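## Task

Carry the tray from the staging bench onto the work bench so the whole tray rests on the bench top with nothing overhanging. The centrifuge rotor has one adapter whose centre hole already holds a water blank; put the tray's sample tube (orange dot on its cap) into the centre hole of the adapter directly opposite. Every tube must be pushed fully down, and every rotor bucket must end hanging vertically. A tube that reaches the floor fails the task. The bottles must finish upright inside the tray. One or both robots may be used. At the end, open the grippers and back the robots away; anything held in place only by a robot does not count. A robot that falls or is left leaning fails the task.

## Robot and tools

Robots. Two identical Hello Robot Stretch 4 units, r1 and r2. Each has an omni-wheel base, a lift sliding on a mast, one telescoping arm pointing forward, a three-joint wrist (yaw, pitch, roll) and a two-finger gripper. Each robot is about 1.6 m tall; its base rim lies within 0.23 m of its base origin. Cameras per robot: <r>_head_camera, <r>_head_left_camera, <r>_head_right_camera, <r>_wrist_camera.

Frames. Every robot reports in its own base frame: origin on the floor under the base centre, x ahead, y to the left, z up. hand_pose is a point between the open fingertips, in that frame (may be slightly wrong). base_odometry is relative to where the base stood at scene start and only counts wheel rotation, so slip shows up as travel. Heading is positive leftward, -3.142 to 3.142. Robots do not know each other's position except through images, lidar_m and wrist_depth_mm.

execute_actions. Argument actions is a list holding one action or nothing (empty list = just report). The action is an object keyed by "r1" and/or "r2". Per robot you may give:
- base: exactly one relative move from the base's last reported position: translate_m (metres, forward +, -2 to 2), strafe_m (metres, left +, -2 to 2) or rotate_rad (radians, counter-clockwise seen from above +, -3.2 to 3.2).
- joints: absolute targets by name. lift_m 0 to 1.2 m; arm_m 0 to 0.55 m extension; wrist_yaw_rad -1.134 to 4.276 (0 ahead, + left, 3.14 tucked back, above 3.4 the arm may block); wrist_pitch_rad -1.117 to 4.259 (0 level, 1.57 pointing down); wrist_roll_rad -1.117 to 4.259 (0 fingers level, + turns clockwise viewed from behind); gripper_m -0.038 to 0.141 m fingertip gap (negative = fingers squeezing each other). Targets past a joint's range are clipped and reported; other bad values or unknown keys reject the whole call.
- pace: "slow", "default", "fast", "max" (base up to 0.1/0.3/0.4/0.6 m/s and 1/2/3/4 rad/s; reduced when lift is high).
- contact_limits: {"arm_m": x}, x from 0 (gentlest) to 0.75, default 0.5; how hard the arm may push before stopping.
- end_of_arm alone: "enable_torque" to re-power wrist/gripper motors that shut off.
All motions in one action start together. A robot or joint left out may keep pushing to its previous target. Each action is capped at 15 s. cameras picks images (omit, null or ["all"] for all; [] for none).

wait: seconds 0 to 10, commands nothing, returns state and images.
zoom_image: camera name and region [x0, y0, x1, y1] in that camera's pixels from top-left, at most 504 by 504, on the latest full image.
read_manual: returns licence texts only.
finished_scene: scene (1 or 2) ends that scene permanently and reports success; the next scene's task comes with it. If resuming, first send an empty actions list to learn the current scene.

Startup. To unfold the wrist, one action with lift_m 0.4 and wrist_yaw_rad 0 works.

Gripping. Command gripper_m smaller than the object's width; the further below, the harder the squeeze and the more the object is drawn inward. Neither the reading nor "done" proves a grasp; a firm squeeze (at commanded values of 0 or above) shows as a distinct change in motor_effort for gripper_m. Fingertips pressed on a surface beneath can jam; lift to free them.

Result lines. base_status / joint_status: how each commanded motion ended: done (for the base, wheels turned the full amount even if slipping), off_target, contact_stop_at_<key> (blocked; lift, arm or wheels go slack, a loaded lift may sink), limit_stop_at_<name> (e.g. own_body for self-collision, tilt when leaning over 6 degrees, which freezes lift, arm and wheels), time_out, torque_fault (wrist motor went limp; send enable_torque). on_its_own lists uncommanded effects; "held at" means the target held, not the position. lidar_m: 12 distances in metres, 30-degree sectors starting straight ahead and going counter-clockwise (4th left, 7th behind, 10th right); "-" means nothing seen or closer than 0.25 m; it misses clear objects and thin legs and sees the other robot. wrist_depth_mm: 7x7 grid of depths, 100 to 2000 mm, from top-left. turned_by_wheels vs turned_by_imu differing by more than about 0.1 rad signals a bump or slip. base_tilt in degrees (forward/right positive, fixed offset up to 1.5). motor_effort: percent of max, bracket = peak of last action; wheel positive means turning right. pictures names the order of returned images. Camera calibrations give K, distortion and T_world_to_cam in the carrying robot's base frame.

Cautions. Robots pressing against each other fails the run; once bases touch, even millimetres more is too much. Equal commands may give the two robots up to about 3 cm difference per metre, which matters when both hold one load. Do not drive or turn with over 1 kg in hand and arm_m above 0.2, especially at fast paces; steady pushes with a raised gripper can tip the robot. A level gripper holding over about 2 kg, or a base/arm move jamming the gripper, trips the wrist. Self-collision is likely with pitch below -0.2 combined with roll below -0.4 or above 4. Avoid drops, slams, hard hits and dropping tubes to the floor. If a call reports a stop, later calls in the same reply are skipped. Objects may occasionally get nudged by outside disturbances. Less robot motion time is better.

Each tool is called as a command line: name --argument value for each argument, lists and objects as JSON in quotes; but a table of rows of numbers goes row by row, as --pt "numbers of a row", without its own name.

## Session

execute_actions --actions '[]'

Scene clock: 0.00 s.
r1.base_odometry: x=+0.000 y=+0.000 heading=+0.000 (m, m, rad; r1's odometry frame)
r1.turned_by_wheels: +0.000 (rad since the last result)
r1.turned_by_imu: +0.000 (rad since the last result)
r1.base_tilt: forward=+0.3 right=+0.1 (deg)
r1.lidar_m: 0.99 0.83 0.77 0.89 1.41 3.13 1.73 2.14 1.26 1.29 1.99 2.12
r1.base_status: not commanded
r1.joint_positions: lift_m=+0.154 arm_m=+0.000 wrist_yaw_rad=+3.157 wrist_pitch_rad=-0.008 wrist_roll_rad=+0.011 gripper_m=+0.057
r1.joint_status: not commanded
r1.motor_effort: lift_m=+21 arm_m=-1 wrist_yaw_rad=+0 wrist_pitch_rad=-7 wrist_roll_rad=+0 gripper_m=-3 wheel_0=+0 wheel_1=+0 wheel_2=+0 (%)
r1.hand_pose: x=-0.1190 y=+0.0831 z=+0.3350 quat_wxyz=(-0.008, +0.004, +0.006, +1.000) (m; r1's base frame)
r1.wrist_depth_mm: - 135 - - - - - / - 125 149 - - - - / - 116 144 - - - - / - 128 184 - - - - / 135 - - - - - - / 1138 1397 202 1366 198 1182 1118 / 219 891 878 125 866 778 809
r2.base_odometry: x=+0.000 y=+0.000 heading=+0.000 (m, m, rad; r2's odometry frame)
r2.turned_by_wheels: +0.000 (rad since the last result)
r2.turned_by_imu: +0.000 (rad since the last result)
r2.base_tilt: forward=+1.0 right=-0.1 (deg)
r2.lidar_m: 1.33 1.16 2.67 1.44 1.39 4.17 1.52 1.08 1.02 1.08 1.52 4.16
r2.base_status: not commanded
r2.joint_positions: lift_m=+0.280 arm_m=+0.001 wrist_yaw_rad=+3.134 wrist_pitch_rad=+0.020 wrist_roll_rad=+0.005 gripper_m=+0.057
r2.joint_status: not commanded
r2.motor_effort: lift_m=+18 arm_m=+0 wrist_yaw_rad=+2 wrist_pitch_rad=-9 wrist_roll_rad=+1 gripper_m=-2 wheel_0=+0 wheel_1=+0 wheel_2=+0 (%)
r2.hand_pose: x=-0.1159 y=+0.0897 z=+0.4527 quat_wxyz=(+0.004, -0.010, +0.003, +1.000) (m; r2's base frame)
r2.wrist_depth_mm: - 141 1756 - - - - / - 120 148 - - - - / - 120 151 - - - - / - 141 204 - - - - / 211 1281 1708 - - - - / 228 1281 202 1808 211 1661 1537 / 226 1160 1118 654 1118 1025 1118
pictures: r1_head_camera, r1_head_left_camera, r1_head_right_camera, r1_wrist_camera, r2_head_camera, r2_head_left_camera, r2_head_right_camera, r2_wrist_camera
camera_calibration (this result's frames):
r1_wrist_camera: T_world_to_cam=[[0.0322834, 0.997528, -0.0624078, -0.0613194], [-0.0185997, -0.0618299, -0.997913, 0.398008], [-0.999306, 0.0333768, 0.0165576, 0.0960651], [0, 0, 0, 1]] pos_world=[0.105381, 0.0825703, 0.39176]
r2_wrist_camera: T_world_to_cam=[[-0.0338755, 0.997594, -0.0604875, -0.0514175], [0.016633, -0.0599512, -0.998063, 0.515934], [-0.999288, -0.0348159, -0.0145622, 0.119447], [0, 0, 0, 1]] pos_world=[0.109039, 0.0863833, 0.513564]
Images, in order (width x height): r1_head_camera 420x560, r1_head_left_camera 420x672, r1_head_right_camera 420x672, r1_wrist_camera 616x392, r2_head_camera 420x560, r2_head_left_camera 420x672, r2_head_right_camera 420x672, r2_wrist_camera 616x392.

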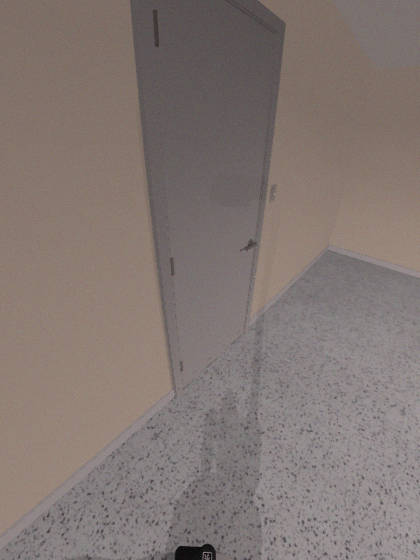

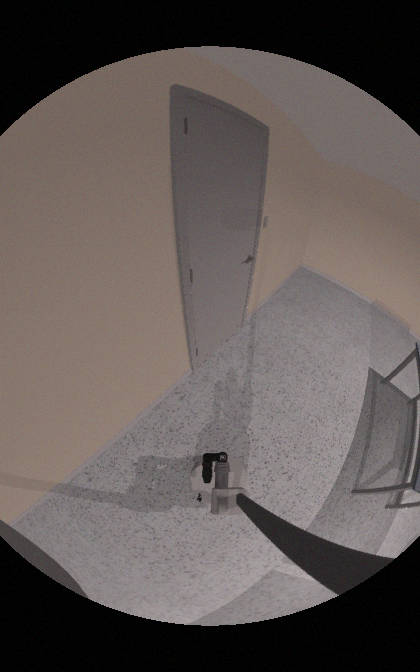

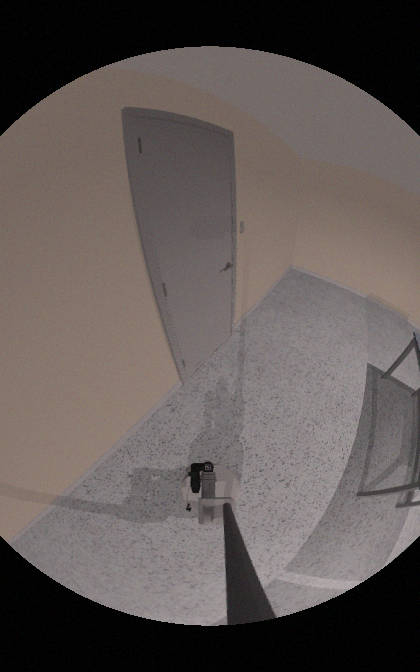

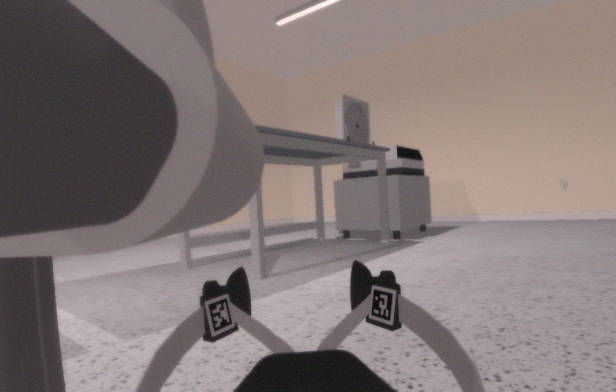

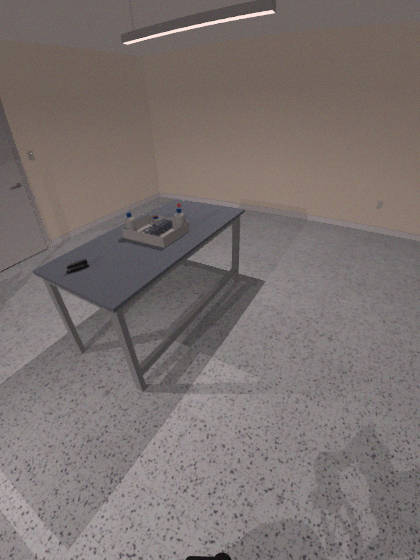

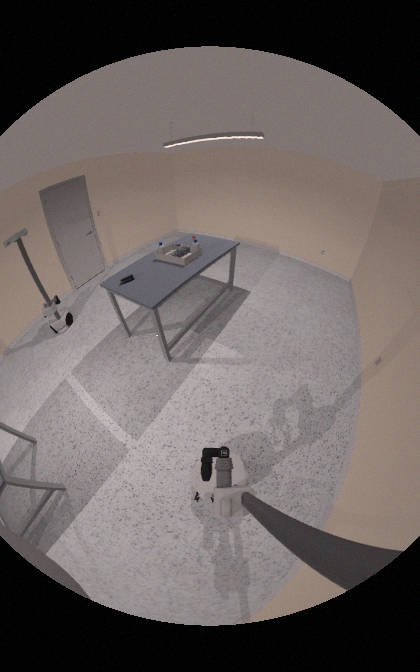

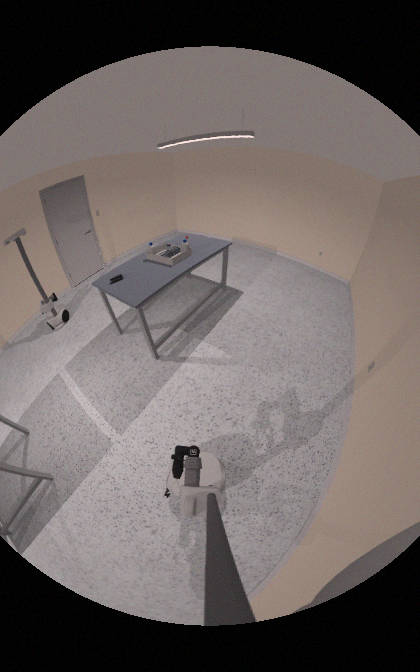

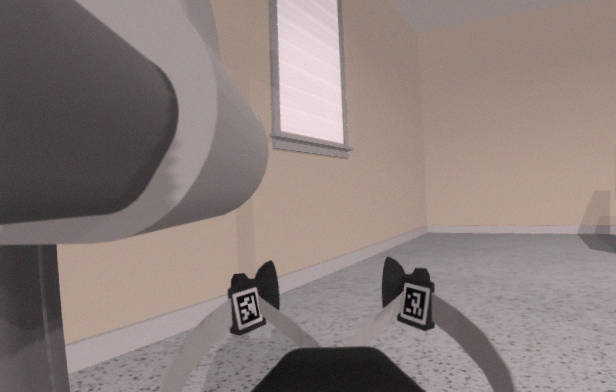

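zoom_image --camera "r2_head_camera" --region '[20, 180, 260, 330]'

Region (20, 180, 260, 330) of r2_head_camera's 420x560 image, scaled by 2.100, with more detail than that image has; it fills the top 315 rows of this view, and the rest is white.

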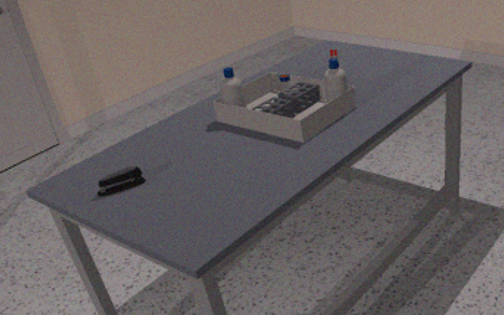

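execute_actions --actions '[{"r1": {"base": {"rotate_rad": -1.35}, "joints": {"lift_m": 0.4, "wrist_yaw_rad": 1.55, "gripper_m": 0.07}, "pace": "fast"}, "r2": {"base": {"rotate_rad": -0.085}, "joints": {"lift_m": 0.4, "wrist_yaw_rad": 1.55, "gripper_m": 0.07}, "pace": "fast"}}]' --cameras '["r1_head_camera", "r1_head_left_camera"]'

Scene clock: 4.10 s.
r1.base_odometry: x=+0.000 y=+0.000 heading=-1.350 (m, m, rad; r1's odometry frame)
r1.turned_by_wheels: -1.350 (rad since the last result)
r1.turned_by_imu: -1.330 (rad since the last result)
r1.base_tilt: forward=+0.4 right=+0.1 (deg)
r1.lidar_m: 1.44 3.95 1.39 0.91 0.80 0.80 1.04 2.08 1.97 1.70 2.52 1.21
r1.base_status: done
r1.joint_positions: lift_m=+0.400 arm_m=+0.000 wrist_yaw_rad=+1.550 wrist_pitch_rad=-0.008 wrist_roll_rad=+0.011 gripper_m=+0.070
r1.joint_status: all done
r1.motor_effort: lift_m=+24(26) arm_m=-1(1) wrist_yaw_rad=+0(6) wrist_pitch_rad=-6(7) wrist_roll_rad=+0(0) gripper_m=-2(3) wheel_0=+1(7) wheel_1=+0(11) wheel_2=+0(7) (%)
r1.hand_pose: x=+0.2642 y=+0.2866 z=+0.5804 quat_wxyz=(+0.714, +0.007, +0.001, +0.700) (m; r1's base frame)
r1.wrist_depth_mm: 798 917 1042 1308 1708 - - / 798 904 1060 1308 1661 - - / 788 917 1060 1281 1708 - - / 788 904 1060 1281 1661 - - / 788 904 1042 1255 1618 - - / 788 891 200 1229 199 1863 1863 / 768 842 976 124 1397 1255 1308
r2.base_odometry: x=+0.000 y=+0.000 heading=-0.085 (m, m, rad; r2's odometry frame)
r2.turned_by_wheels: -0.085 (rad since the last result)
r2.turned_by_imu: -0.082 (rad since the last result)
r2.base_tilt: forward=+0.9 right=-0.1 (deg)
r2.lidar_m: 1.48 1.14 2.66 1.64 1.42 3.17 1.65 1.11 1.04 1.06 1.40 3.21
r2.base_status: done
r2.joint_positions: lift_m=+0.400 arm_m=+0.001 wrist_yaw_rad=+1.550 wrist_pitch_rad=+0.020 wrist_roll_rad=+0.005 gripper_m=+0.070
r2.joint_status: all done
r2.motor_effort: lift_m=+23(23) arm_m=+0(0) wrist_yaw_rad=-1(6) wrist_pitch_rad=-9(11) wrist_roll_rad=+1(0) gripper_m=-2(6) wheel_0=+1(5) wheel_1=+0(3) wheel_2=-1(5) (%)
r2.hand_pose: x=+0.2651 y=+0.2866 z=+0.5720 quat_wxyz=(+0.714, -0.005, +0.009, +0.700) (m; r2's base frame)
r2.wrist_depth_mm: - - - - - - - / - - - - - - - / - - - - - - - / 1499 - - - - - - / - - - - - - - / - - 216 - 212 1983 1921 / 1499 1366 1464 798 1397 1281 1397
pictures: r1_head_camera, r1_head_left_camera
Images, in order (width x height): r1_head_camera 420x560, r1_head_left_camera 420x672.

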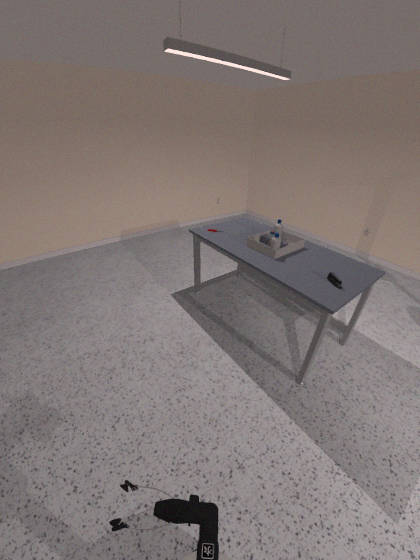

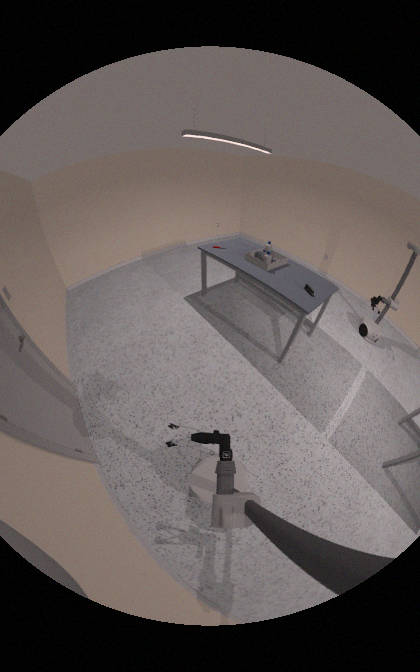

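execute_actions --actions '[{"r1": {"base": {"translate_m": 1.4}, "joints": {"lift_m": 1.08, "wrist_pitch_rad": 1.57, "wrist_roll_rad": 0.045}, "pace": "max"}, "r2": {"base": {"translate_m": 1.55}, "joints": {"lift_m": 1.08, "wrist_pitch_rad": 1.57, "wrist_roll_rad": 0}, "pace": "max"}}]' --cameras '["r1_head_right_camera", "r2_head_left_camera"]'

Scene clock: 8.90 s.
r1.base_odometry: x=+0.307 y=-1.366 heading=-1.350 (m, m, rad; r1's odometry frame)
r1.turned_by_wheels: +0.000 (rad since the last result)
r1.turned_by_imu: +0.000 (rad since the last result)
r1.base_tilt: forward=+0.3 right=+0.1 (deg)
r1.lidar_m: 0.35 0.72 2.90 1.89 1.68 1.68 2.13 3.77 0.51 0.30 0.25 0.27
r1.base_status: done
r1.joint_positions: lift_m=+1.080 arm_m=+0.000 wrist_yaw_rad=+1.550 wrist_pitch_rad=+1.570 wrist_roll_rad=+0.045 gripper_m=+0.070
r1.joint_status: all done
r1.motor_effort: lift_m=+22(28) arm_m=-1(1) wrist_yaw_rad=+2(0) wrist_pitch_rad=+1(5) wrist_roll_rad=+1(1) gripper_m=-4(3) wheel_0=-1(6) wheel_1=-2(7) wheel_2=-1(13) (%)
r1.hand_pose: x=+0.2582 y=-0.0015 z=+0.9696 quat_wxyz=(+0.516, -0.483, +0.516, +0.484) (m; r1's base frame)
r1.wrist_depth_mm: 1205 1229 1182 1205 1229 1229 1255 / 1205 1205 1182 1229 1229 1229 831 / 1205 1205 1229 1229 1229 1255 452 / 1182 1182 991 1205 1255 1229 449 / 1182 991 1008 1205 1229 445 449 / 525 1182 200 1229 200 442 449 / 1182 1205 1205 124 439 442 449
r2.base_odometry: x=+1.544 y=-0.131 heading=-0.085 (m, m, rad; r2's odometry frame)
r2.turned_by_wheels: +0.000 (rad since the last result)
r2.turned_by_imu: -0.005 (rad since the last result)
r2.base_tilt: forward=+1.0 right=-0.2 (deg)
r2.lidar_m: 0.46 0.30 0.25 0.28 0.34 2.45 2.69 1.83 1.70 1.75 2.26 2.76
r2.base_status: done
r2.joint_positions: lift_m=+1.080 arm_m=+0.001 wrist_yaw_rad=+1.550 wrist_pitch_rad=+1.570 wrist_roll_rad=+0.001 gripper_m=+0.070
r2.joint_status: all done
r2.motor_effort: lift_m=+22(25) arm_m=+0(0) wrist_yaw_rad=+0(0) wrist_pitch_rad=-2(2) wrist_roll_rad=+0(3) gripper_m=-3(3) wheel_0=-2(7) wheel_1=-2(5) wheel_2=+0(13) (%)
r2.hand_pose: x=+0.2592 y=-0.0016 z=+0.9694 quat_wxyz=(+0.506, -0.494, +0.505, +0.495) (m; r2's base frame)
r2.wrist_depth_mm: 1098 1078 445 436 436 433 421 / 1281 1308 1255 442 433 427 424 / 1281 1281 1255 1205 1229 430 421 / 1255 1229 1008 1255 1182 1160 798 / 1281 1255 1025 1205 1255 1229 1160 / 1255 715 216 1205 211 1160 1182 / 410 1255 1229 683 1205 1205 1182
pictures: r1_head_right_camera, r2_head_left_camera
Images, in order (width x height): r1_head_right_camera 420x672, r2_head_left_camera 420x672.

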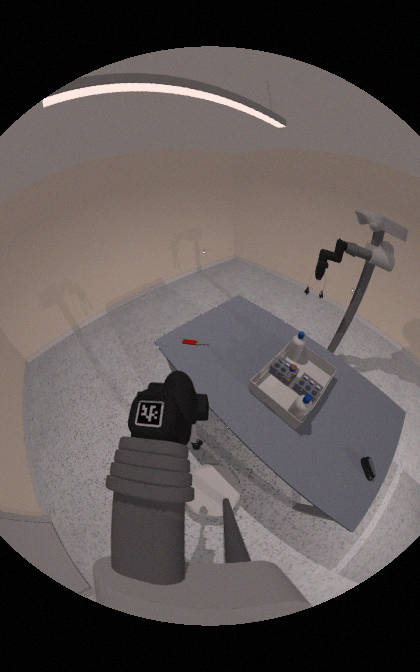

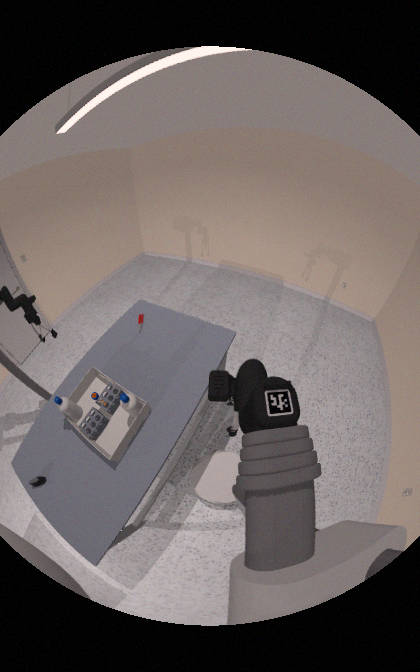

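execute_actions --actions '[{"r1": {"base": {"rotate_rad": -0.903}, "joints": {"arm_m": 0.22}, "pace": "fast"}, "r2": {"base": {"rotate_rad": 1.135}, "joints": {"arm_m": 0.2}, "pace": "fast"}}]' --cameras '["r1_wrist_camera", "r2_wrist_camera"]'

Scene clock: 11.23 s.
r1.base_odometry: x=+0.307 y=-1.366 heading=-2.253 (m, m, rad; r1's odometry frame)
r1.turned_by_wheels: -0.903 (rad since the last result)
r1.turned_by_imu: -0.890 (rad since the last result)
r1.base_tilt: forward=+0.5 right=+0.1 (deg)
r1.lidar_m: 0.26 0.28 0.42 2.88 2.44 1.77 1.67 1.72 2.44 2.34 0.41 0.27
r1.base_status: done
r1.joint_positions: lift_m=+1.080 arm_m=+0.219 wrist_yaw_rad=+1.550 wrist_pitch_rad=+1.570 wrist_roll_rad=+0.045 gripper_m=+0.070
r1.joint_status: all done
r1.motor_effort: lift_m=+23(22) arm_m=+5(6) wrist_yaw_rad=+0(2) wrist_pitch_rad=+0(0) wrist_roll_rad=+1(1) gripper_m=-3(2) wheel_0=-1(5) wheel_1=+0(5) wheel_2=-1(6) (%)
r1.hand_pose: x=+0.4774 y=-0.0015 z=+0.9696 quat_wxyz=(+0.516, -0.483, +0.516, +0.484) (m; r1's base frame)
r1.wrist_depth_mm: 1205 427 430 433 433 407 415 / 1182 427 430 433 433 377 442 / 1160 430 433 430 436 410 445 / 1182 960 430 433 436 379 445 / 976 960 433 433 287 410 445 / 1205 976 200 433 200 445 449 / 1182 1205 430 125 439 442 445
r2.base_odometry: x=+1.544 y=-0.131 heading=+1.050 (m, m, rad; r2's odometry frame)
r2.turned_by_wheels: +1.135 (rad since the last result)
r2.turned_by_imu: +1.123 (rad since the last result)
r2.base_tilt: forward=+1.0 right=-0.1 (deg)
r2.lidar_m: 0.25 0.28 0.39 2.49 2.46 1.79 1.72 1.78 2.47 2.76 0.39 0.26
r2.base_status: done
r2.joint_positions: lift_m=+1.080 arm_m=+0.198 wrist_yaw_rad=+1.550 wrist_pitch_rad=+1.570 wrist_roll_rad=+0.000 gripper_m=+0.070
r2.joint_status: all done
r2.motor_effort: lift_m=+22(22) arm_m=+9(10) wrist_yaw_rad=+0(0) wrist_pitch_rad=-3(2) wrist_roll_rad=+0(1) gripper_m=-2(0) wheel_0=-1(6) wheel_1=+0(7) wheel_2=+0(5) (%)
r2.hand_pose: x=+0.4567 y=-0.0016 z=+0.9694 quat_wxyz=(+0.505, -0.494, +0.505, +0.495) (m; r2's base frame)
r2.wrist_depth_mm: 1281 1281 445 436 430 424 421 / 1255 1281 445 436 433 430 424 / 1255 1255 442 433 427 368 404 / 1255 1025 439 439 427 415 402 / 1281 1008 439 436 424 421 415 / 1255 1229 216 433 213 359 389 / 1281 1255 433 281 329 387 357
pictures: r1_wrist_camera, r2_wrist_camera
camera_calibration (this result's frames):
r1_wrist_camera: T_world_to_cam=[[0.99208, -0.116221, 0.0476335, -0.52318], [-0.115774, -0.993202, -0.0120558, 0.126213], [0.0487108, 0.00644565, -0.998792, 1.16846], [0, 0, 0, 1]] pos_world=[0.476733, 0.0570193, 1.19349]
r2_wrist_camera: T_world_to_cam=[[0.996222, -0.0754661, -0.0429655, -0.398809], [-0.07571, -0.997122, -0.00407497, 0.0936991], [-0.0425343, 0.0073125, -0.999068, 1.21354], [0, 0, 0, 1]] pos_world=[0.456014, 0.0544587, 1.19566]
Images, in order (width x height): r1_wrist_camera 616x392, r2_wrist_camera 616x392.

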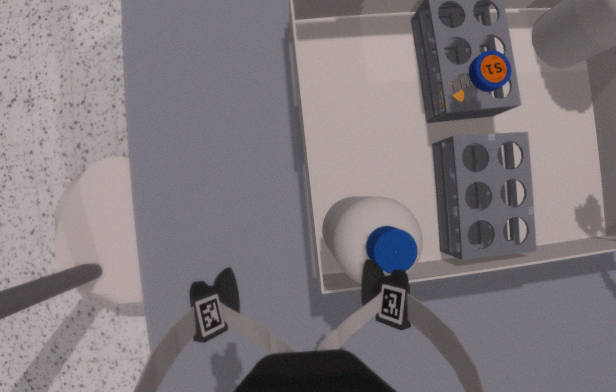

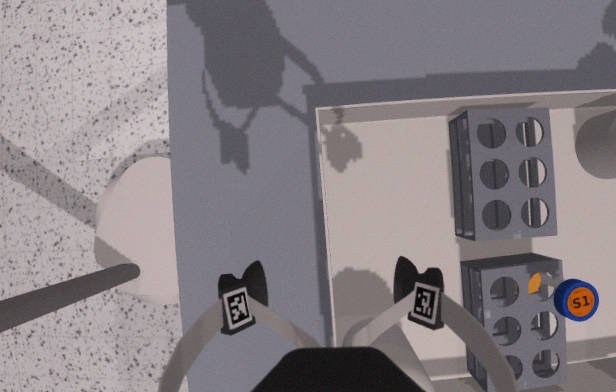

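execute_actions --actions '[{"r1": {"base": {"strafe_m": 0.116}, "joints": {"arm_m": 0.237, "wrist_roll_rad": 0.095, "lift_m": 1.055}, "pace": "fast"}, "r2": {"base": {"strafe_m": -0.016}, "joints": {"lift_m": 0.96, "wrist_roll_rad": 0.025}}}]' --cameras '["r1_wrist_camera", "r2_wrist_camera"]'

Scene clock: 13.63 s.
r1.base_odometry: x=+0.397 y=-1.439 heading=-2.254 (m, m, rad; r1's odometry frame)
r1.turned_by_wheels: -0.001 (rad since the last result)
r1.turned_by_imu: -0.001 (rad since the last result)
r1.base_tilt: forward=+0.4 right=+0.1 (deg)
r1.lidar_m: 0.26 0.30 0.40 2.76 2.45 1.79 1.67 1.74 2.39 2.46 0.41 0.28
r1.base_status: done
r1.joint_positions: lift_m=+1.056 arm_m=+0.236 wrist_yaw_rad=+1.547 wrist_pitch_rad=+1.577 wrist_roll_rad=+0.096 gripper_m=+0.070
r1.joint_status: all done
r1.motor_effort: lift_m=+6(21) arm_m=+5(6) wrist_yaw_rad=+10(10) wrist_pitch_rad=-21(23) wrist_roll_rad=-3(2) gripper_m=-3(3) wheel_0=-3(13) wheel_1=+0(9) wheel_2=-3(3) (%)
r1.hand_pose: x=+0.4943 y=-0.0040 z=+0.9460 quat_wxyz=(+0.528, -0.471, +0.531, +0.467) (m; r1's base frame)
r1.wrist_depth_mm: 1138 404 410 415 418 427 433 / 1160 407 410 415 402 392 382 / 1182 407 410 418 418 364 430 / 946 407 413 415 418 392 430 / 946 410 413 415 272 368 433 / 1160 410 200 418 193 368 433 / 1138 410 410 123 410 368 433
r2.base_odometry: x=+1.558 y=-0.139 heading=+1.050 (m, m, rad; r2's odometry frame)
r2.turned_by_wheels: +0.000 (rad since the last result)
r2.turned_by_imu: +0.001 (rad since the last result)
r2.base_tilt: forward=+0.9 right=-0.1 (deg)
r2.lidar_m: 0.25 0.25 0.39 2.47 2.46 1.82 1.69 1.78 2.45 2.75 0.39 0.27
r2.base_status: done
r2.joint_positions: lift_m=+0.960 arm_m=+0.198 wrist_yaw_rad=+1.550 wrist_pitch_rad=+1.570 wrist_roll_rad=+0.024 gripper_m=+0.070
r2.joint_status: all done
r2.motor_effort: lift_m=+13(21) arm_m=+9(9) wrist_yaw_rad=+1(0) wrist_pitch_rad=-3(3) wrist_roll_rad=+3(2) gripper_m=+1(3) wheel_0=+0(6) wheel_1=+1(7) wheel_2=+0(1) (%)
r2.hand_pose: x=+0.4567 y=-0.0016 z=+0.8501 quat_wxyz=(+0.511, -0.488, +0.511, +0.489) (m; r2's base frame)
r2.wrist_depth_mm: 1138 327 320 315 268 259 - / 1160 324 319 310 307 303 245 / 1118 324 317 317 307 304 244 / 1138 322 319 315 312 306 245 / 1138 322 317 315 309 303 277 / 1118 322 216 312 213 301 272 / 1160 1118 317 229 260 301 -
pictures: r1_wrist_camera, r2_wrist_camera
camera_calibration (this result's frames):
r1_wrist_camera: T_world_to_cam=[[0.984229, -0.170066, 0.0486925, -0.536413], [-0.170046, -0.985426, -0.0045835, 0.145206], [0.0487624, -0.00376873, -0.998803, 1.14396], [0, 0, 0, 1]] pos_world=[0.496863, 0.0561755, 1.16938]
r2_wrist_camera: T_world_to_cam=[[0.994123, -0.0993532, -0.0429846, -0.403002], [-0.0996187, -0.995017, -0.00407369, 0.104133], [-0.0423657, 0.00833182, -0.999067, 1.09423], [0, 0, 0, 1]] pos_world=[0.457365, 0.0544578, 1.07631]
Images, in order (width x height): r1_wrist_camera 616x392, r2_wrist_camera 616x392.

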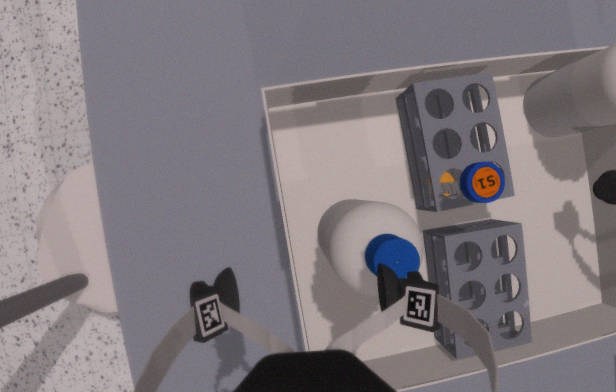

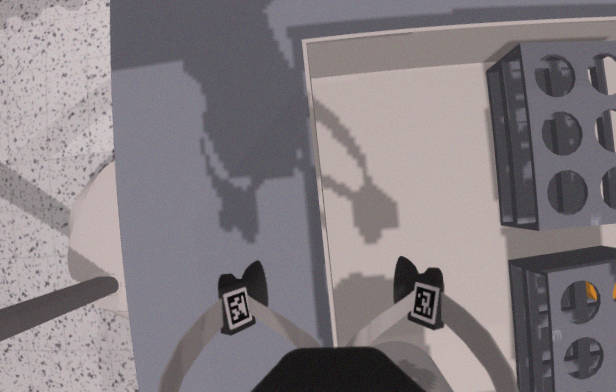

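execute_actions --actions '[{"r1": {"joints": {"lift_m": 1.095, "wrist_roll_rad": -0.01}}, "r2": {"joints": {"lift_m": 0.918, "wrist_roll_rad": -0.03}}}]' --cameras '["r1_wrist_camera", "r2_wrist_camera"]'

Scene clock: 15.13 s.
r1.base_odometry: x=+0.397 y=-1.439 heading=-2.253 (m, m, rad; r1's odometry frame)
r1.turned_by_wheels: +0.001 (rad since the last result)
r1.turned_by_imu: +0.001 (rad since the last result)
r1.base_tilt: forward=+0.4 right=+0.2 (deg)
r1.lidar_m: 0.25 0.28 0.41 2.74 2.43 1.77 1.66 1.76 2.40 2.45 0.39 0.28
r1.base_status: not commanded
r1.joint_positions: lift_m=+1.095 arm_m=+0.236 wrist_yaw_rad=+1.550 wrist_pitch_rad=+1.570 wrist_roll_rad=-0.010 gripper_m=+0.070
r1.joint_status: all done
r1.motor_effort: lift_m=+24(26) arm_m=+5(5) wrist_yaw_rad=+3(10) wrist_pitch_rad=-1(22) wrist_roll_rad=-1(6) gripper_m=-1(3) wheel_0=+0(3) wheel_1=+1(0) wheel_2=+0(3) (%)
r1.hand_pose: x=+0.4944 y=-0.0017 z=+0.9845 quat_wxyz=(+0.503, -0.497, +0.503, +0.497) (m; r1's base frame)
r1.wrist_depth_mm: 1205 442 445 449 449 459 462 / 1205 442 442 449 452 455 462 / 1205 442 442 442 452 421 413 / 1008 442 445 449 449 397 455 / 976 442 445 449 306 449 459 / 1205 991 200 449 200 394 459 / 1205 1205 445 125 442 394 430
r2.base_odometry: x=+1.558 y=-0.139 heading=+1.050 (m, m, rad; r2's odometry frame)
r2.turned_by_wheels: +0.000 (rad since the last result)
r2.turned_by_imu: +0.001 (rad since the last result)
r2.base_tilt: forward=+1.0 right=-0.2 (deg)
r2.lidar_m: 0.25 0.26 0.39 2.49 2.46 1.80 1.70 1.80 2.44 2.74 0.36 0.27
r2.base_status: not commanded
r2.joint_positions: lift_m=+0.918 arm_m=+0.198 wrist_yaw_rad=+1.550 wrist_pitch_rad=+1.570 wrist_roll_rad=-0.029 gripper_m=+0.070
r2.joint_status: all done
r2.motor_effort: lift_m=+14(15) arm_m=+9(9) wrist_yaw_rad=+1(0) wrist_pitch_rad=-2(2) wrist_roll_rad=+0(3) gripper_m=-1(2) wheel_0=+0(0) wheel_1=+1(1) wheel_2=+0(0) (%)
r2.hand_pose: x=+0.4567 y=-0.0016 z=+0.8081 quat_wxyz=(+0.498, -0.502, +0.498, +0.502) (m; r2's base frame)
r2.wrist_depth_mm: 1098 281 276 274 229 230 - / 1078 279 277 273 268 264 252 / 1098 279 276 271 266 264 235 / 1098 279 276 273 266 264 236 / 854 277 274 271 264 263 260 / 1078 278 216 271 212 262 254 / 1078 277 272 173 263 260 -
pictures: r1_wrist_camera, r2_wrist_camera
camera_calibration (this result's frames):
r1_wrist_camera: T_world_to_cam=[[0.996899, -0.0625821, 0.047705, -0.543142], [-0.0621003, -0.998003, -0.0115169, 0.101085], [0.0483305, 0.00851872, -0.998795, 1.18267], [0, 0, 0, 1]] pos_world=[0.490576, 0.0568178, 1.20832]
r2_wrist_camera: T_world_to_cam=[[0.998035, -0.045632, -0.0429417, -0.406543], [-0.0458488, -0.99894, -0.00407581, 0.0794033], [-0.0427102, 0.00603662, -0.999069, 1.05244], [0, 0, 0, 1]] pos_world=[0.454334, 0.0544146, 1.03433]
Images, in order (width x height): r1_wrist_camera 616x392, r2_wrist_camera 616x392.

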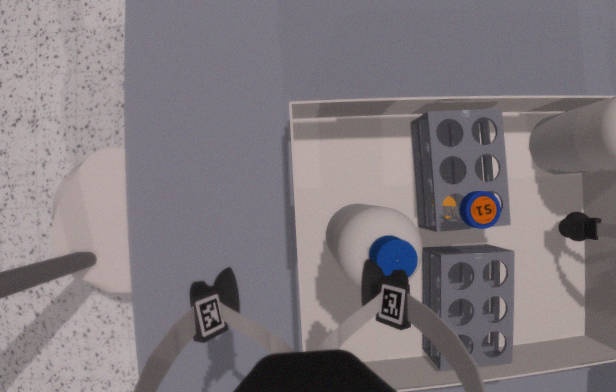

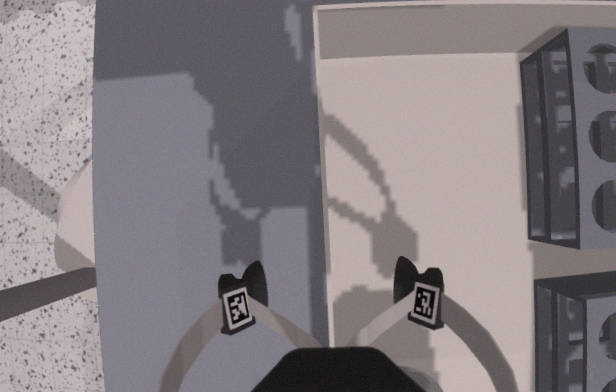

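execute_actions --actions '[{"r1": {"base": {"strafe_m": 0.083}, "joints": {"gripper_m": 0.05, "arm_m": 0.233}, "pace": "fast"}, "r2": {"joints": {"lift_m": 0.913, "gripper_m": 0.03}}}]' --cameras '["r1_wrist_camera", "r2_wrist_camera"]'

Scene clock: 16.73 s.
r1.base_odometry: x=+0.461 y=-1.492 heading=-2.253 (m, m, rad; r1's odometry frame)
r1.turned_by_wheels: +0.000 (rad since the last result)
r1.turned_by_imu: +0.001 (rad since the last result)
r1.base_tilt: forward=+0.4 right=+0.2 (deg)
r1.lidar_m: 0.25 0.29 0.39 2.68 2.46 1.74 1.68 1.73 2.41 2.51 0.39 0.28
r1.base_status: done
r1.joint_positions: lift_m=+1.095 arm_m=+0.234 wrist_yaw_rad=+1.550 wrist_pitch_rad=+1.570 wrist_roll_rad=-0.010 gripper_m=+0.050
r1.joint_status: all done
r1.motor_effort: lift_m=+24(24) arm_m=-5(6) wrist_yaw_rad=+3(2) wrist_pitch_rad=-3(2) wrist_roll_rad=+0(1) gripper_m=-6(5) wheel_0=+0(6) wheel_1=+0(7) wheel_2=-1(0) (%)
r1.hand_pose: x=+0.4922 y=-0.0017 z=+0.9845 quat_wxyz=(+0.503, -0.497, +0.503, +0.497) (m; r1's base frame)
r1.wrist_depth_mm: 1205 442 442 449 455 459 459 / 1182 445 445 449 455 455 462 / 1182 442 445 449 452 459 459 / 1008 442 445 449 449 455 413 / 991 442 445 449 449 392 459 / 1229 991 198 449 198 397 459 / 1229 1205 445 125 282 394 459
r2.base_odometry: x=+1.558 y=-0.139 heading=+1.050 (m, m, rad; r2's odometry frame)
r2.turned_by_wheels: +0.000 (rad since the last result)
r2.turned_by_imu: +0.001 (rad since the last result)
r2.base_tilt: forward=+1.0 right=-0.2 (deg)
r2.lidar_m: 0.25 0.27 0.40 2.50 2.42 1.77 1.72 1.77 2.46 2.75 0.39 0.27
r2.base_status: not commanded
r2.joint_positions: lift_m=+0.913 arm_m=+0.198 wrist_yaw_rad=+1.550 wrist_pitch_rad=+1.570 wrist_roll_rad=-0.029 gripper_m=+0.030
r2.joint_status: all done
r2.motor_effort: lift_m=+14(13) arm_m=+9(9) wrist_yaw_rad=+1(0) wrist_pitch_rad=-3(1) wrist_roll_rad=+0(0) gripper_m=-2(4) wheel_0=+0(0) wheel_1=+1(1) wheel_2=+0(0) (%)
r2.hand_pose: x=+0.4567 y=-0.0016 z=+0.8031 quat_wxyz=(+0.498, -0.502, +0.498, +0.502) (m; r2's base frame)
r2.wrist_depth_mm: 1098 276 272 270 230 229 - / 1098 274 271 268 262 259 231 / 1098 273 271 266 262 259 233 / 1098 273 270 266 260 259 252 / 854 272 271 266 262 258 254 / 1098 271 271 260 195 255 248 / 1098 272 267 143 259 255 -
pictures: r1_wrist_camera, r2_wrist_camera
camera_calibration (this result's frames):
r1_wrist_camera: T_world_to_cam=[[0.996908, -0.062446, 0.0477001, -0.540919], [-0.0619584, -0.998011, -0.0116354, 0.10104], [0.0483318, 0.00864403, -0.998794, 1.18277], [0, 0, 0, 1]] pos_world=[0.488342, 0.056837, 1.20833]
r2_wrist_camera: T_world_to_cam=[[0.998035, -0.0456313, -0.0429417, -0.406758], [-0.0458481, -0.99894, -0.00407593, 0.0793827], [-0.0427102, 0.00603671, -0.999069, 1.04744], [0, 0, 0, 1]] pos_world=[0.454335, 0.0544146, 1.02932]
Images, in order (width x height): r1_wrist_camera 616x392, r2_wrist_camera 616x392.

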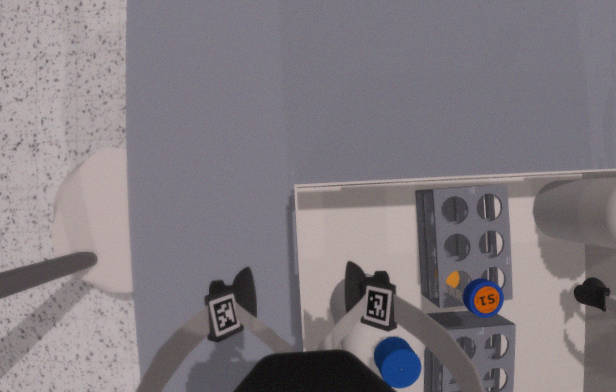

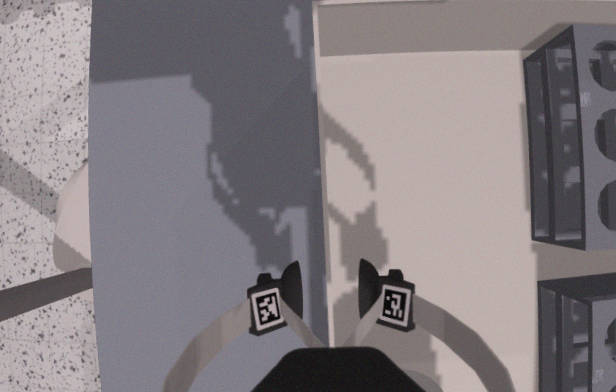

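execute_actions --actions '[{"r1": {"joints": {"lift_m": 0.912}}}]' --cameras '["r1_wrist_camera"]'

Scene clock: 18.70 s.
r1.base_odometry: x=+0.461 y=-1.492 heading=-2.253 (m, m, rad; r1's odometry frame)
r1.turned_by_wheels: +0.000 (rad since the last result)
r1.turned_by_imu: +0.001 (rad since the last result)
r1.base_tilt: forward=+0.4 right=+0.1 (deg)
r1.lidar_m: 0.26 0.29 0.41 2.68 2.43 1.76 1.66 1.73 2.44 2.53 0.42 0.26
r1.base_status: not commanded
r1.joint_positions: lift_m=+0.912 arm_m=+0.234 wrist_yaw_rad=+1.550 wrist_pitch_rad=+1.570 wrist_roll_rad=-0.010 gripper_m=+0.050
r1.joint_status: all done
r1.motor_effort: lift_m=+18(23) arm_m=-5(5) wrist_yaw_rad=+0(2) wrist_pitch_rad=-2(1) wrist_roll_rad=-1(1) gripper_m=-4(3) wheel_0=+0(0) wheel_1=+0(0) wheel_2=-1(1) (%)
r1.hand_pose: x=+0.4922 y=-0.0017 z=+0.8020 quat_wxyz=(+0.503, -0.497, +0.503, +0.497) (m; r1's base frame)
r1.wrist_depth_mm: 257 258 262 265 265 268 271 / 258 259 263 265 266 268 272 / 258 259 262 265 266 270 271 / 258 260 262 264 265 266 236 / 257 259 263 264 264 265 209 / 257 259 197 263 198 265 211 / 258 258 263 125 213 264 -
r2.base_odometry: x=+1.558 y=-0.139 heading=+1.050 (m, m, rad; r2's odometry frame)
r2.turned_by_wheels: +0.000 (rad since the last result)
r2.turned_by_imu: +0.001 (rad since the last result)
r2.base_tilt: forward=+0.9 right=-0.1 (deg)
r2.lidar_m: 0.25 0.28 0.40 2.48 2.43 1.78 1.71 1.80 2.45 2.73 0.40 0.28
r2.base_status: not commanded
r2.joint_positions: lift_m=+0.913 arm_m=+0.198 wrist_yaw_rad=+1.550 wrist_pitch_rad=+1.570 wrist_roll_rad=-0.029 gripper_m=+0.030
r2.joint_status: not commanded
r2.motor_effort: lift_m=+14(14) arm_m=+9(9) wrist_yaw_rad=+1(1) wrist_pitch_rad=-2(2) wrist_roll_rad=+0(0) gripper_m=-2(2) wheel_0=+0(0) wheel_1=+1(1) wheel_2=-1(0) (%)
r2.hand_pose: x=+0.4567 y=-0.0016 z=+0.8031 quat_wxyz=(+0.498, -0.502, +0.498, +0.502) (m; r2's base frame)
r2.wrist_depth_mm: 1098 274 271 267 229 230 - / 1098 274 270 267 263 259 230 / 1098 273 270 268 262 259 233 / 1078 273 270 266 262 259 252 / 854 272 268 266 260 258 256 / 1078 273 268 263 195 256 250 / 1078 273 267 142 258 256 -
pictures: r1_wrist_camera
camera_calibration (this result's frames):
r1_wrist_camera: T_world_to_cam=[[0.996908, -0.0624421, 0.0477001, -0.532212], [-0.0619545, -0.998011, -0.0116354, 0.0989147], [0.0483317, 0.00864422, -0.998794, 1.00049], [0, 0, 0, 1]] pos_world=[0.488339, 0.056837, 1.02582]
Images, in order (width x height): r1_wrist_camera 616x392.

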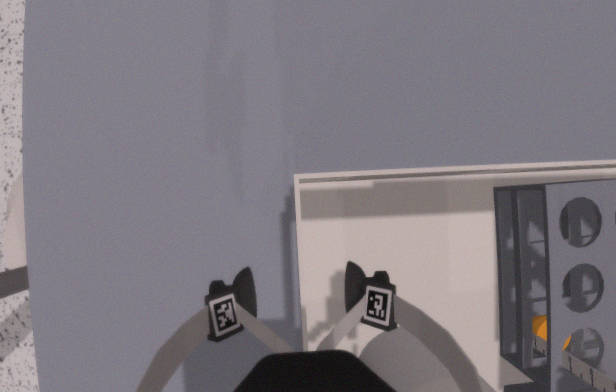

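Centred on the wall. Close both and test-lift.

execute_actions --actions '[{"r1": {"joints": {"gripper_m": -0.038}}, "r2": {"joints": {"gripper_m": -0.038}}}]' --cameras '[]'

execute_actions --actions '[{"r1": {"joints": {"lift_m": 0.959}, "pace": "slow"}, "r2": {"joints": {"lift_m": 0.96}, "pace": "slow"}}]' --cameras '["r1_wrist_camera", "r2_wrist_camera", "r1_head_right_camera", "r2_head_left_camera"]'

Scene clock: 20.40 s.
r1.base_odometry: x=+0.461 y=-1.492 heading=-2.253 (m, m, rad; r1's odometry frame)
r1.turned_by_wheels: +0.000 (rad since the last result)
r1.turned_by_imu: +0.001 (rad since the last result)
r1.base_tilt: forward=+0.3 right=+0.1 (deg)
r1.lidar_m: 0.26 0.29 0.39 2.67 2.45 1.78 1.67 1.72 2.41 2.48 0.39 0.28
r1.base_status: not commanded
r1.joint_positions: lift_m=+0.912 arm_m=+0.234 wrist_yaw_rad=+1.550 wrist_pitch_rad=+1.570 wrist_roll_rad=-0.010 gripper_m=-0.037
r1.joint_status: all done
r1.motor_effort: lift_m=+21(21) arm_m=-5(5) wrist_yaw_rad=+1(2) wrist_pitch_rad=-2(1) wrist_roll_rad=-1(1) gripper_m=-19(20) wheel_0=+0(0) wheel_1=+0(0) wheel_2=-1(1) (%)
r1.hand_pose: x=+0.4922 y=-0.0017 z=+0.8018 quat_wxyz=(+0.503, -0.497, +0.503, +0.497) (m; r1's base frame)
r1.wrist_depth_mm: 256 258 262 263 265 268 268 / 257 258 260 263 265 268 268 / 256 258 262 263 266 267 270 / 256 258 260 254 256 256 229 / 256 258 260 256 256 257 229 / 256 258 202 200 181 259 230 / 256 257 260 123 213 220 -
r2.base_odometry: x=+1.558 y=-0.139 heading=+1.050 (m, m, rad; r2's odometry frame)
r2.turned_by_wheels: +0.000 (rad since the last result)
r2.turned_by_imu: +0.001 (rad since the last result)
r2.base_tilt: forward=+1.0 right=-0.1 (deg)
r2.lidar_m: 0.26 0.27 0.38 2.49 2.46 1.81 1.69 1.80 2.50 2.73 0.40 0.29
r2.base_status: not commanded
r2.joint_positions: lift_m=+0.913 arm_m=+0.198 wrist_yaw_rad=+1.550 wrist_pitch_rad=+1.570 wrist_roll_rad=-0.030 gripper_m=-0.037
r2.joint_status: all done
r2.motor_effort: lift_m=+16(16) arm_m=+9(9) wrist_yaw_rad=+1(1) wrist_pitch_rad=-2(4) wrist_roll_rad=+0(1) gripper_m=-18(20) wheel_0=+0(0) wheel_1=+1(1) wheel_2=+0(0) (%)
r2.hand_pose: x=+0.4567 y=-0.0017 z=+0.8029 quat_wxyz=(+0.498, -0.502, +0.498, +0.502) (m; r2's base frame)
r2.wrist_depth_mm: 1098 274 271 266 229 228 - / 1078 274 270 266 259 254 248 / 1098 274 268 265 255 253 245 / 1078 272 267 265 255 252 245 / 866 271 267 264 254 252 248 / 1060 270 267 193 182 250 244 / 1098 271 266 217 250 248 -
pictures: none
No camera images: the call's "cameras" was empty. Leave "cameras" out to get every camera's image.

Scene clock: 21.67 s.
r1.base_odometry: x=+0.461 y=-1.492 heading=-2.254 (m, m, rad; r1's odometry frame)
r1.turned_by_wheels: +0.000 (rad since the last result)
r1.turned_by_imu: +0.000 (rad since the last result)
r1.base_tilt: forward=+0.4 right=+0.1 (deg)
r1.lidar_m: 0.26 0.29 0.41 2.69 2.45 1.78 1.67 1.77 2.41 2.55 0.40 0.28
r1.base_status: not commanded
r1.joint_positions: lift_m=+0.958 arm_m=+0.234 wrist_yaw_rad=+1.550 wrist_pitch_rad=+1.570 wrist_roll_rad=-0.010 gripper_m=-0.037
r1.joint_status: all done
r1.motor_effort: lift_m=+28(29) arm_m=-5(5) wrist_yaw_rad=+1(1) wrist_pitch_rad=-1(1) wrist_roll_rad=+0(0) gripper_m=-18(19) wheel_0=+0(0) wheel_1=+0(0) wheel_2=-1(1) (%)
r1.hand_pose: x=+0.4922 y=-0.0017 z=+0.8482 quat_wxyz=(+0.503, -0.497, +0.503, +0.497) (m; r1's base frame)
r1.wrist_depth_mm: 1060 304 307 310 312 317 317 / 1060 304 307 310 312 315 317 / 1078 304 307 309 312 314 317 / 854 304 307 255 255 257 228 / 788 304 309 256 257 258 229 / 1060 306 204 200 181 259 229 / 1078 304 306 123 213 220 -
r2.base_odometry: x=+1.558 y=-0.139 heading=+1.050 (m, m, rad; r2's odometry frame)
r2.turned_by_wheels: +0.000 (rad since the last result)
r2.turned_by_imu: +0.001 (rad since the last result)
r2.base_tilt: forward=+1.0 right=-0.2 (deg)
r2.lidar_m: 0.26 0.28 0.40 2.47 2.47 1.78 1.71 1.79 2.45 2.73 0.37 0.29
r2.base_status: not commanded
r2.joint_positions: lift_m=+0.959 arm_m=+0.198 wrist_yaw_rad=+1.550 wrist_pitch_rad=+1.570 wrist_roll_rad=-0.030 gripper_m=-0.037
r2.joint_status: all done
r2.motor_effort: lift_m=+26(27) arm_m=+9(9) wrist_yaw_rad=+0(2) wrist_pitch_rad=-2(3) wrist_roll_rad=+1(1) gripper_m=-14(17) wheel_0=+0(0) wheel_1=+1(1) wheel_2=+0(0) (%)
r2.hand_pose: x=+0.4567 y=-0.0017 z=+0.8491 quat_wxyz=(+0.498, -0.502, +0.498, +0.502) (m; r2's base frame)
r2.wrist_depth_mm: 1118 322 317 314 229 228 - / 1138 322 315 312 257 255 247 / 1160 320 315 312 256 254 246 / 1118 320 317 312 255 252 245 / 1118 317 315 312 254 250 248 / 1138 317 315 193 182 250 246 / 1160 319 312 218 251 248 -
pictures: r1_head_right_camera, r1_wrist_camera, r2_head_left_camera, r2_wrist_camera
camera_calibration (this result's frames):
r1_wrist_camera: T_world_to_cam=[[0.996913, -0.0623742, 0.0476933, -0.534411], [-0.0618786, -0.998014, -0.0117986, 0.0996004], [0.0483345, 0.00881098, -0.998792, 1.04664], [0, 0, 0, 1]] pos_world=[0.488335, 0.0568473, 1.07204]
r2_wrist_camera: T_world_to_cam=[[0.998054, -0.0452286, -0.0429331, -0.404847], [-0.0454304, -0.998961, -0.00373582, 0.0789972], [-0.0427195, 0.00567901, -0.999071, 1.09338], [0, 0, 0, 1]] pos_world=[0.454356, 0.0543951, 1.07528]
Images, in order (width x height): r1_head_right_camera 420x672, r1_wrist_camera 616x392, r2_head_left_camera 420x672, r2_wrist_camera 616x392.

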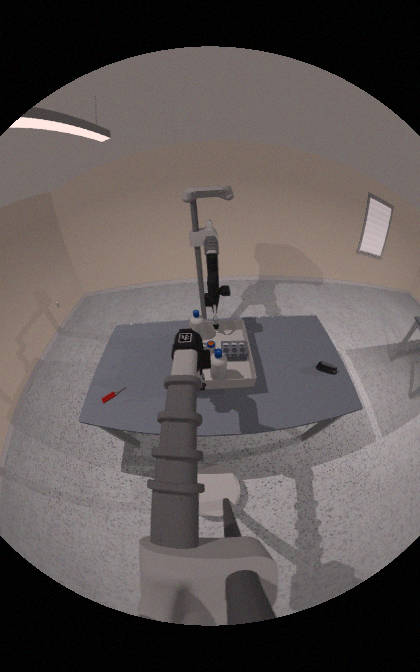

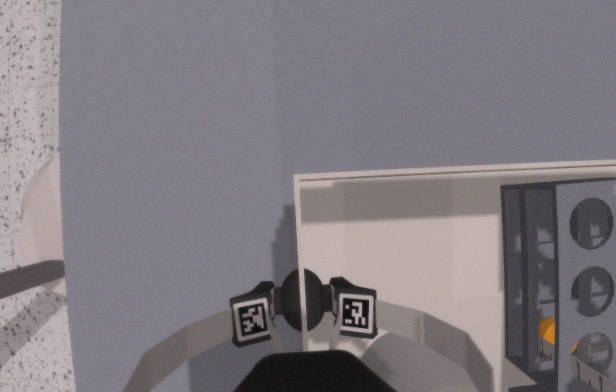

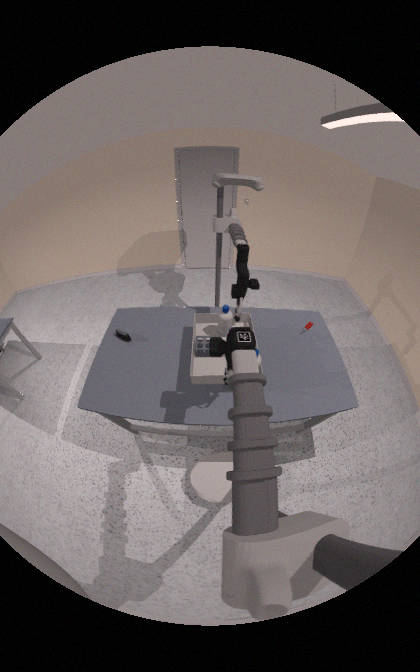

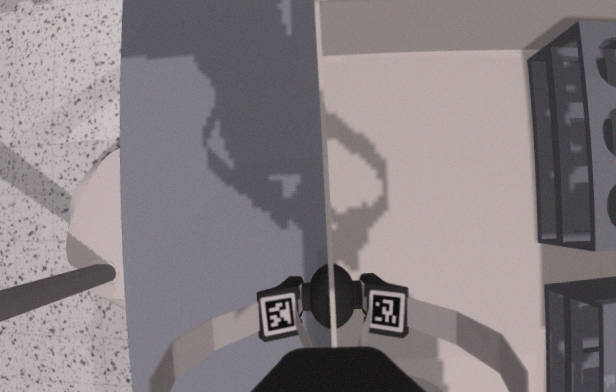

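execute_actions --actions '[{"r1": {"base": {"strafe_m": -1.0}, "joints": {"lift_m": 1.039}}, "r2": {"base": {"strafe_m": 1.0}, "joints": {"lift_m": 1.04}}}]' --cameras '["r1_wrist_camera", "r2_wrist_camera", "r1_head_right_camera", "r2_head_left_camera"]'

Scene clock: 26.43 s.
r1.base_odometry: x=-0.315 y=-0.861 heading=-2.254 (m, m, rad; r1's odometry frame)
r1.turned_by_wheels: +0.000 (rad since the last result)
r1.turned_by_imu: +0.001 (rad since the last result)
r1.base_tilt: forward=+0.4 right=+0.1 (deg)
r1.lidar_m: 0.48 0.31 0.41 1.12 2.43 1.74 1.67 1.73 2.40 1.56 1.56 0.50
r1.base_status: done
r1.joint_positions: lift_m=+1.038 arm_m=+0.234 wrist_yaw_rad=+1.550 wrist_pitch_rad=+1.571 wrist_roll_rad=-0.010 gripper_m=-0.037
r1.joint_status: all done
r1.motor_effort: lift_m=+27(30) arm_m=-5(5) wrist_yaw_rad=+2(4) wrist_pitch_rad=-3(2) wrist_roll_rad=-1(1) gripper_m=-20(20) wheel_0=-2(8) wheel_1=-1(10) wheel_2=+0(1) (%)
r1.hand_pose: x=+0.4922 y=-0.0018 z=+0.9282 quat_wxyz=(+0.503, -0.497, +0.503, +0.497) (m; r1's base frame)
r1.wrist_depth_mm: 1138 387 387 392 394 399 402 / 1138 387 389 392 394 399 402 / 1138 1138 1160 1182 1182 1182 1205 / 917 931 1182 253 254 256 227 / 931 946 1160 255 255 258 229 / 1118 1138 1160 198 181 259 230 / 1138 1160 1160 128 217 197 -
r2.base_odometry: x=+0.691 y=+0.359 heading=+1.050 (m, m, rad; r2's odometry frame)
r2.turned_by_wheels: +0.000 (rad since the last result)
r2.turned_by_imu: +0.000 (rad since the last result)
r2.base_tilt: forward=+1.0 right=-0.1 (deg)
r2.lidar_m: 0.42 0.50 1.50 1.47 2.49 1.79 1.72 1.79 2.46 1.12 0.38 0.33
r2.base_status: done
r2.joint_positions: lift_m=+1.039 arm_m=+0.199 wrist_yaw_rad=+1.550 wrist_pitch_rad=+1.571 wrist_roll_rad=-0.030 gripper_m=-0.037
r2.joint_status: all done
r2.motor_effort: lift_m=+25(28) arm_m=+8(9) wrist_yaw_rad=+0(0) wrist_pitch_rad=-6(6) wrist_roll_rad=+0(0) gripper_m=-18(19) wheel_0=-1(10) wheel_1=-3(8) wheel_2=+2(2) (%)
r2.hand_pose: x=+0.4569 y=-0.0020 z=+0.9292 quat_wxyz=(+0.498, -0.502, +0.498, +0.502) (m; r2's base frame)
r2.wrist_depth_mm: 1229 1205 1229 1205 229 229 - / 1205 1255 1182 1160 257 256 248 / 1229 1229 1160 1205 257 254 247 / 1229 976 1025 1182 256 253 246 / 1229 976 976 1182 254 250 249 / 1229 1205 1182 196 183 248 247 / 1229 1229 1205 215 249 247 -
pictures: r1_head_right_camera, r1_wrist_camera, r2_head_left_camera, r2_wrist_camera
camera_calibration (this result's frames):
r1_wrist_camera: T_world_to_cam=[[0.996921, -0.0622286, 0.0477151, -0.538258], [-0.0617581, -0.998027, -0.0112734, 0.0998545], [0.0483225, 0.00829185, -0.998797, 1.12659], [0, 0, 0, 1]] pos_world=[0.488328, 0.056821, 1.15205]
r2_wrist_camera: T_world_to_cam=[[0.998061, -0.0450959, -0.0429068, -0.401675], [-0.0452516, -0.998972, -0.00266434, 0.0779322], [-0.0427426, 0.00460077, -0.999076, 1.17341], [0, 0, 0, 1]] pos_world=[0.454577, 0.0543396, 1.15529]
Images, in order (width x height): r1_head_right_camera 420x672, r1_wrist_camera 616x392, r2_head_left_camera 420x672, r2_wrist_camera 616x392.

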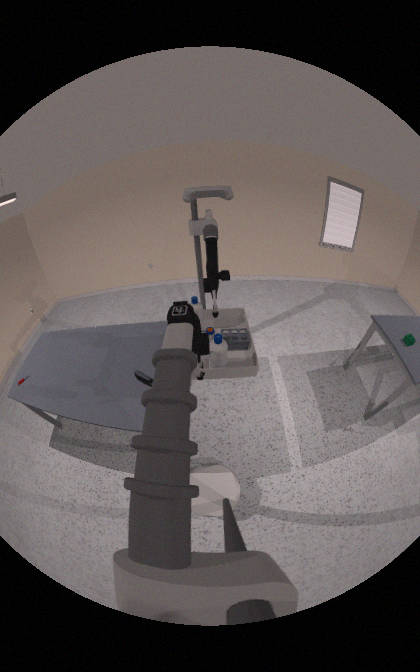

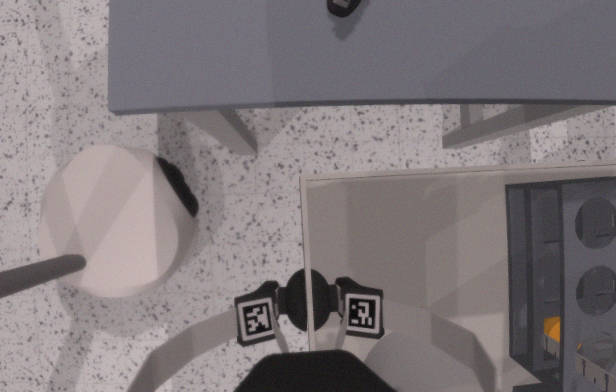

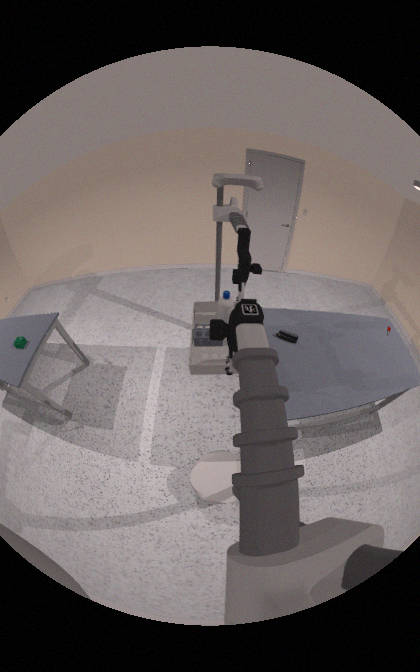

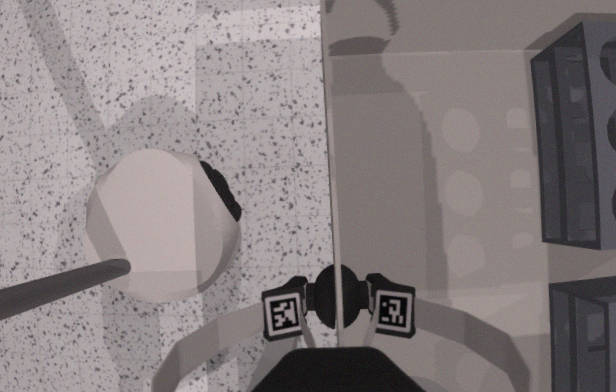

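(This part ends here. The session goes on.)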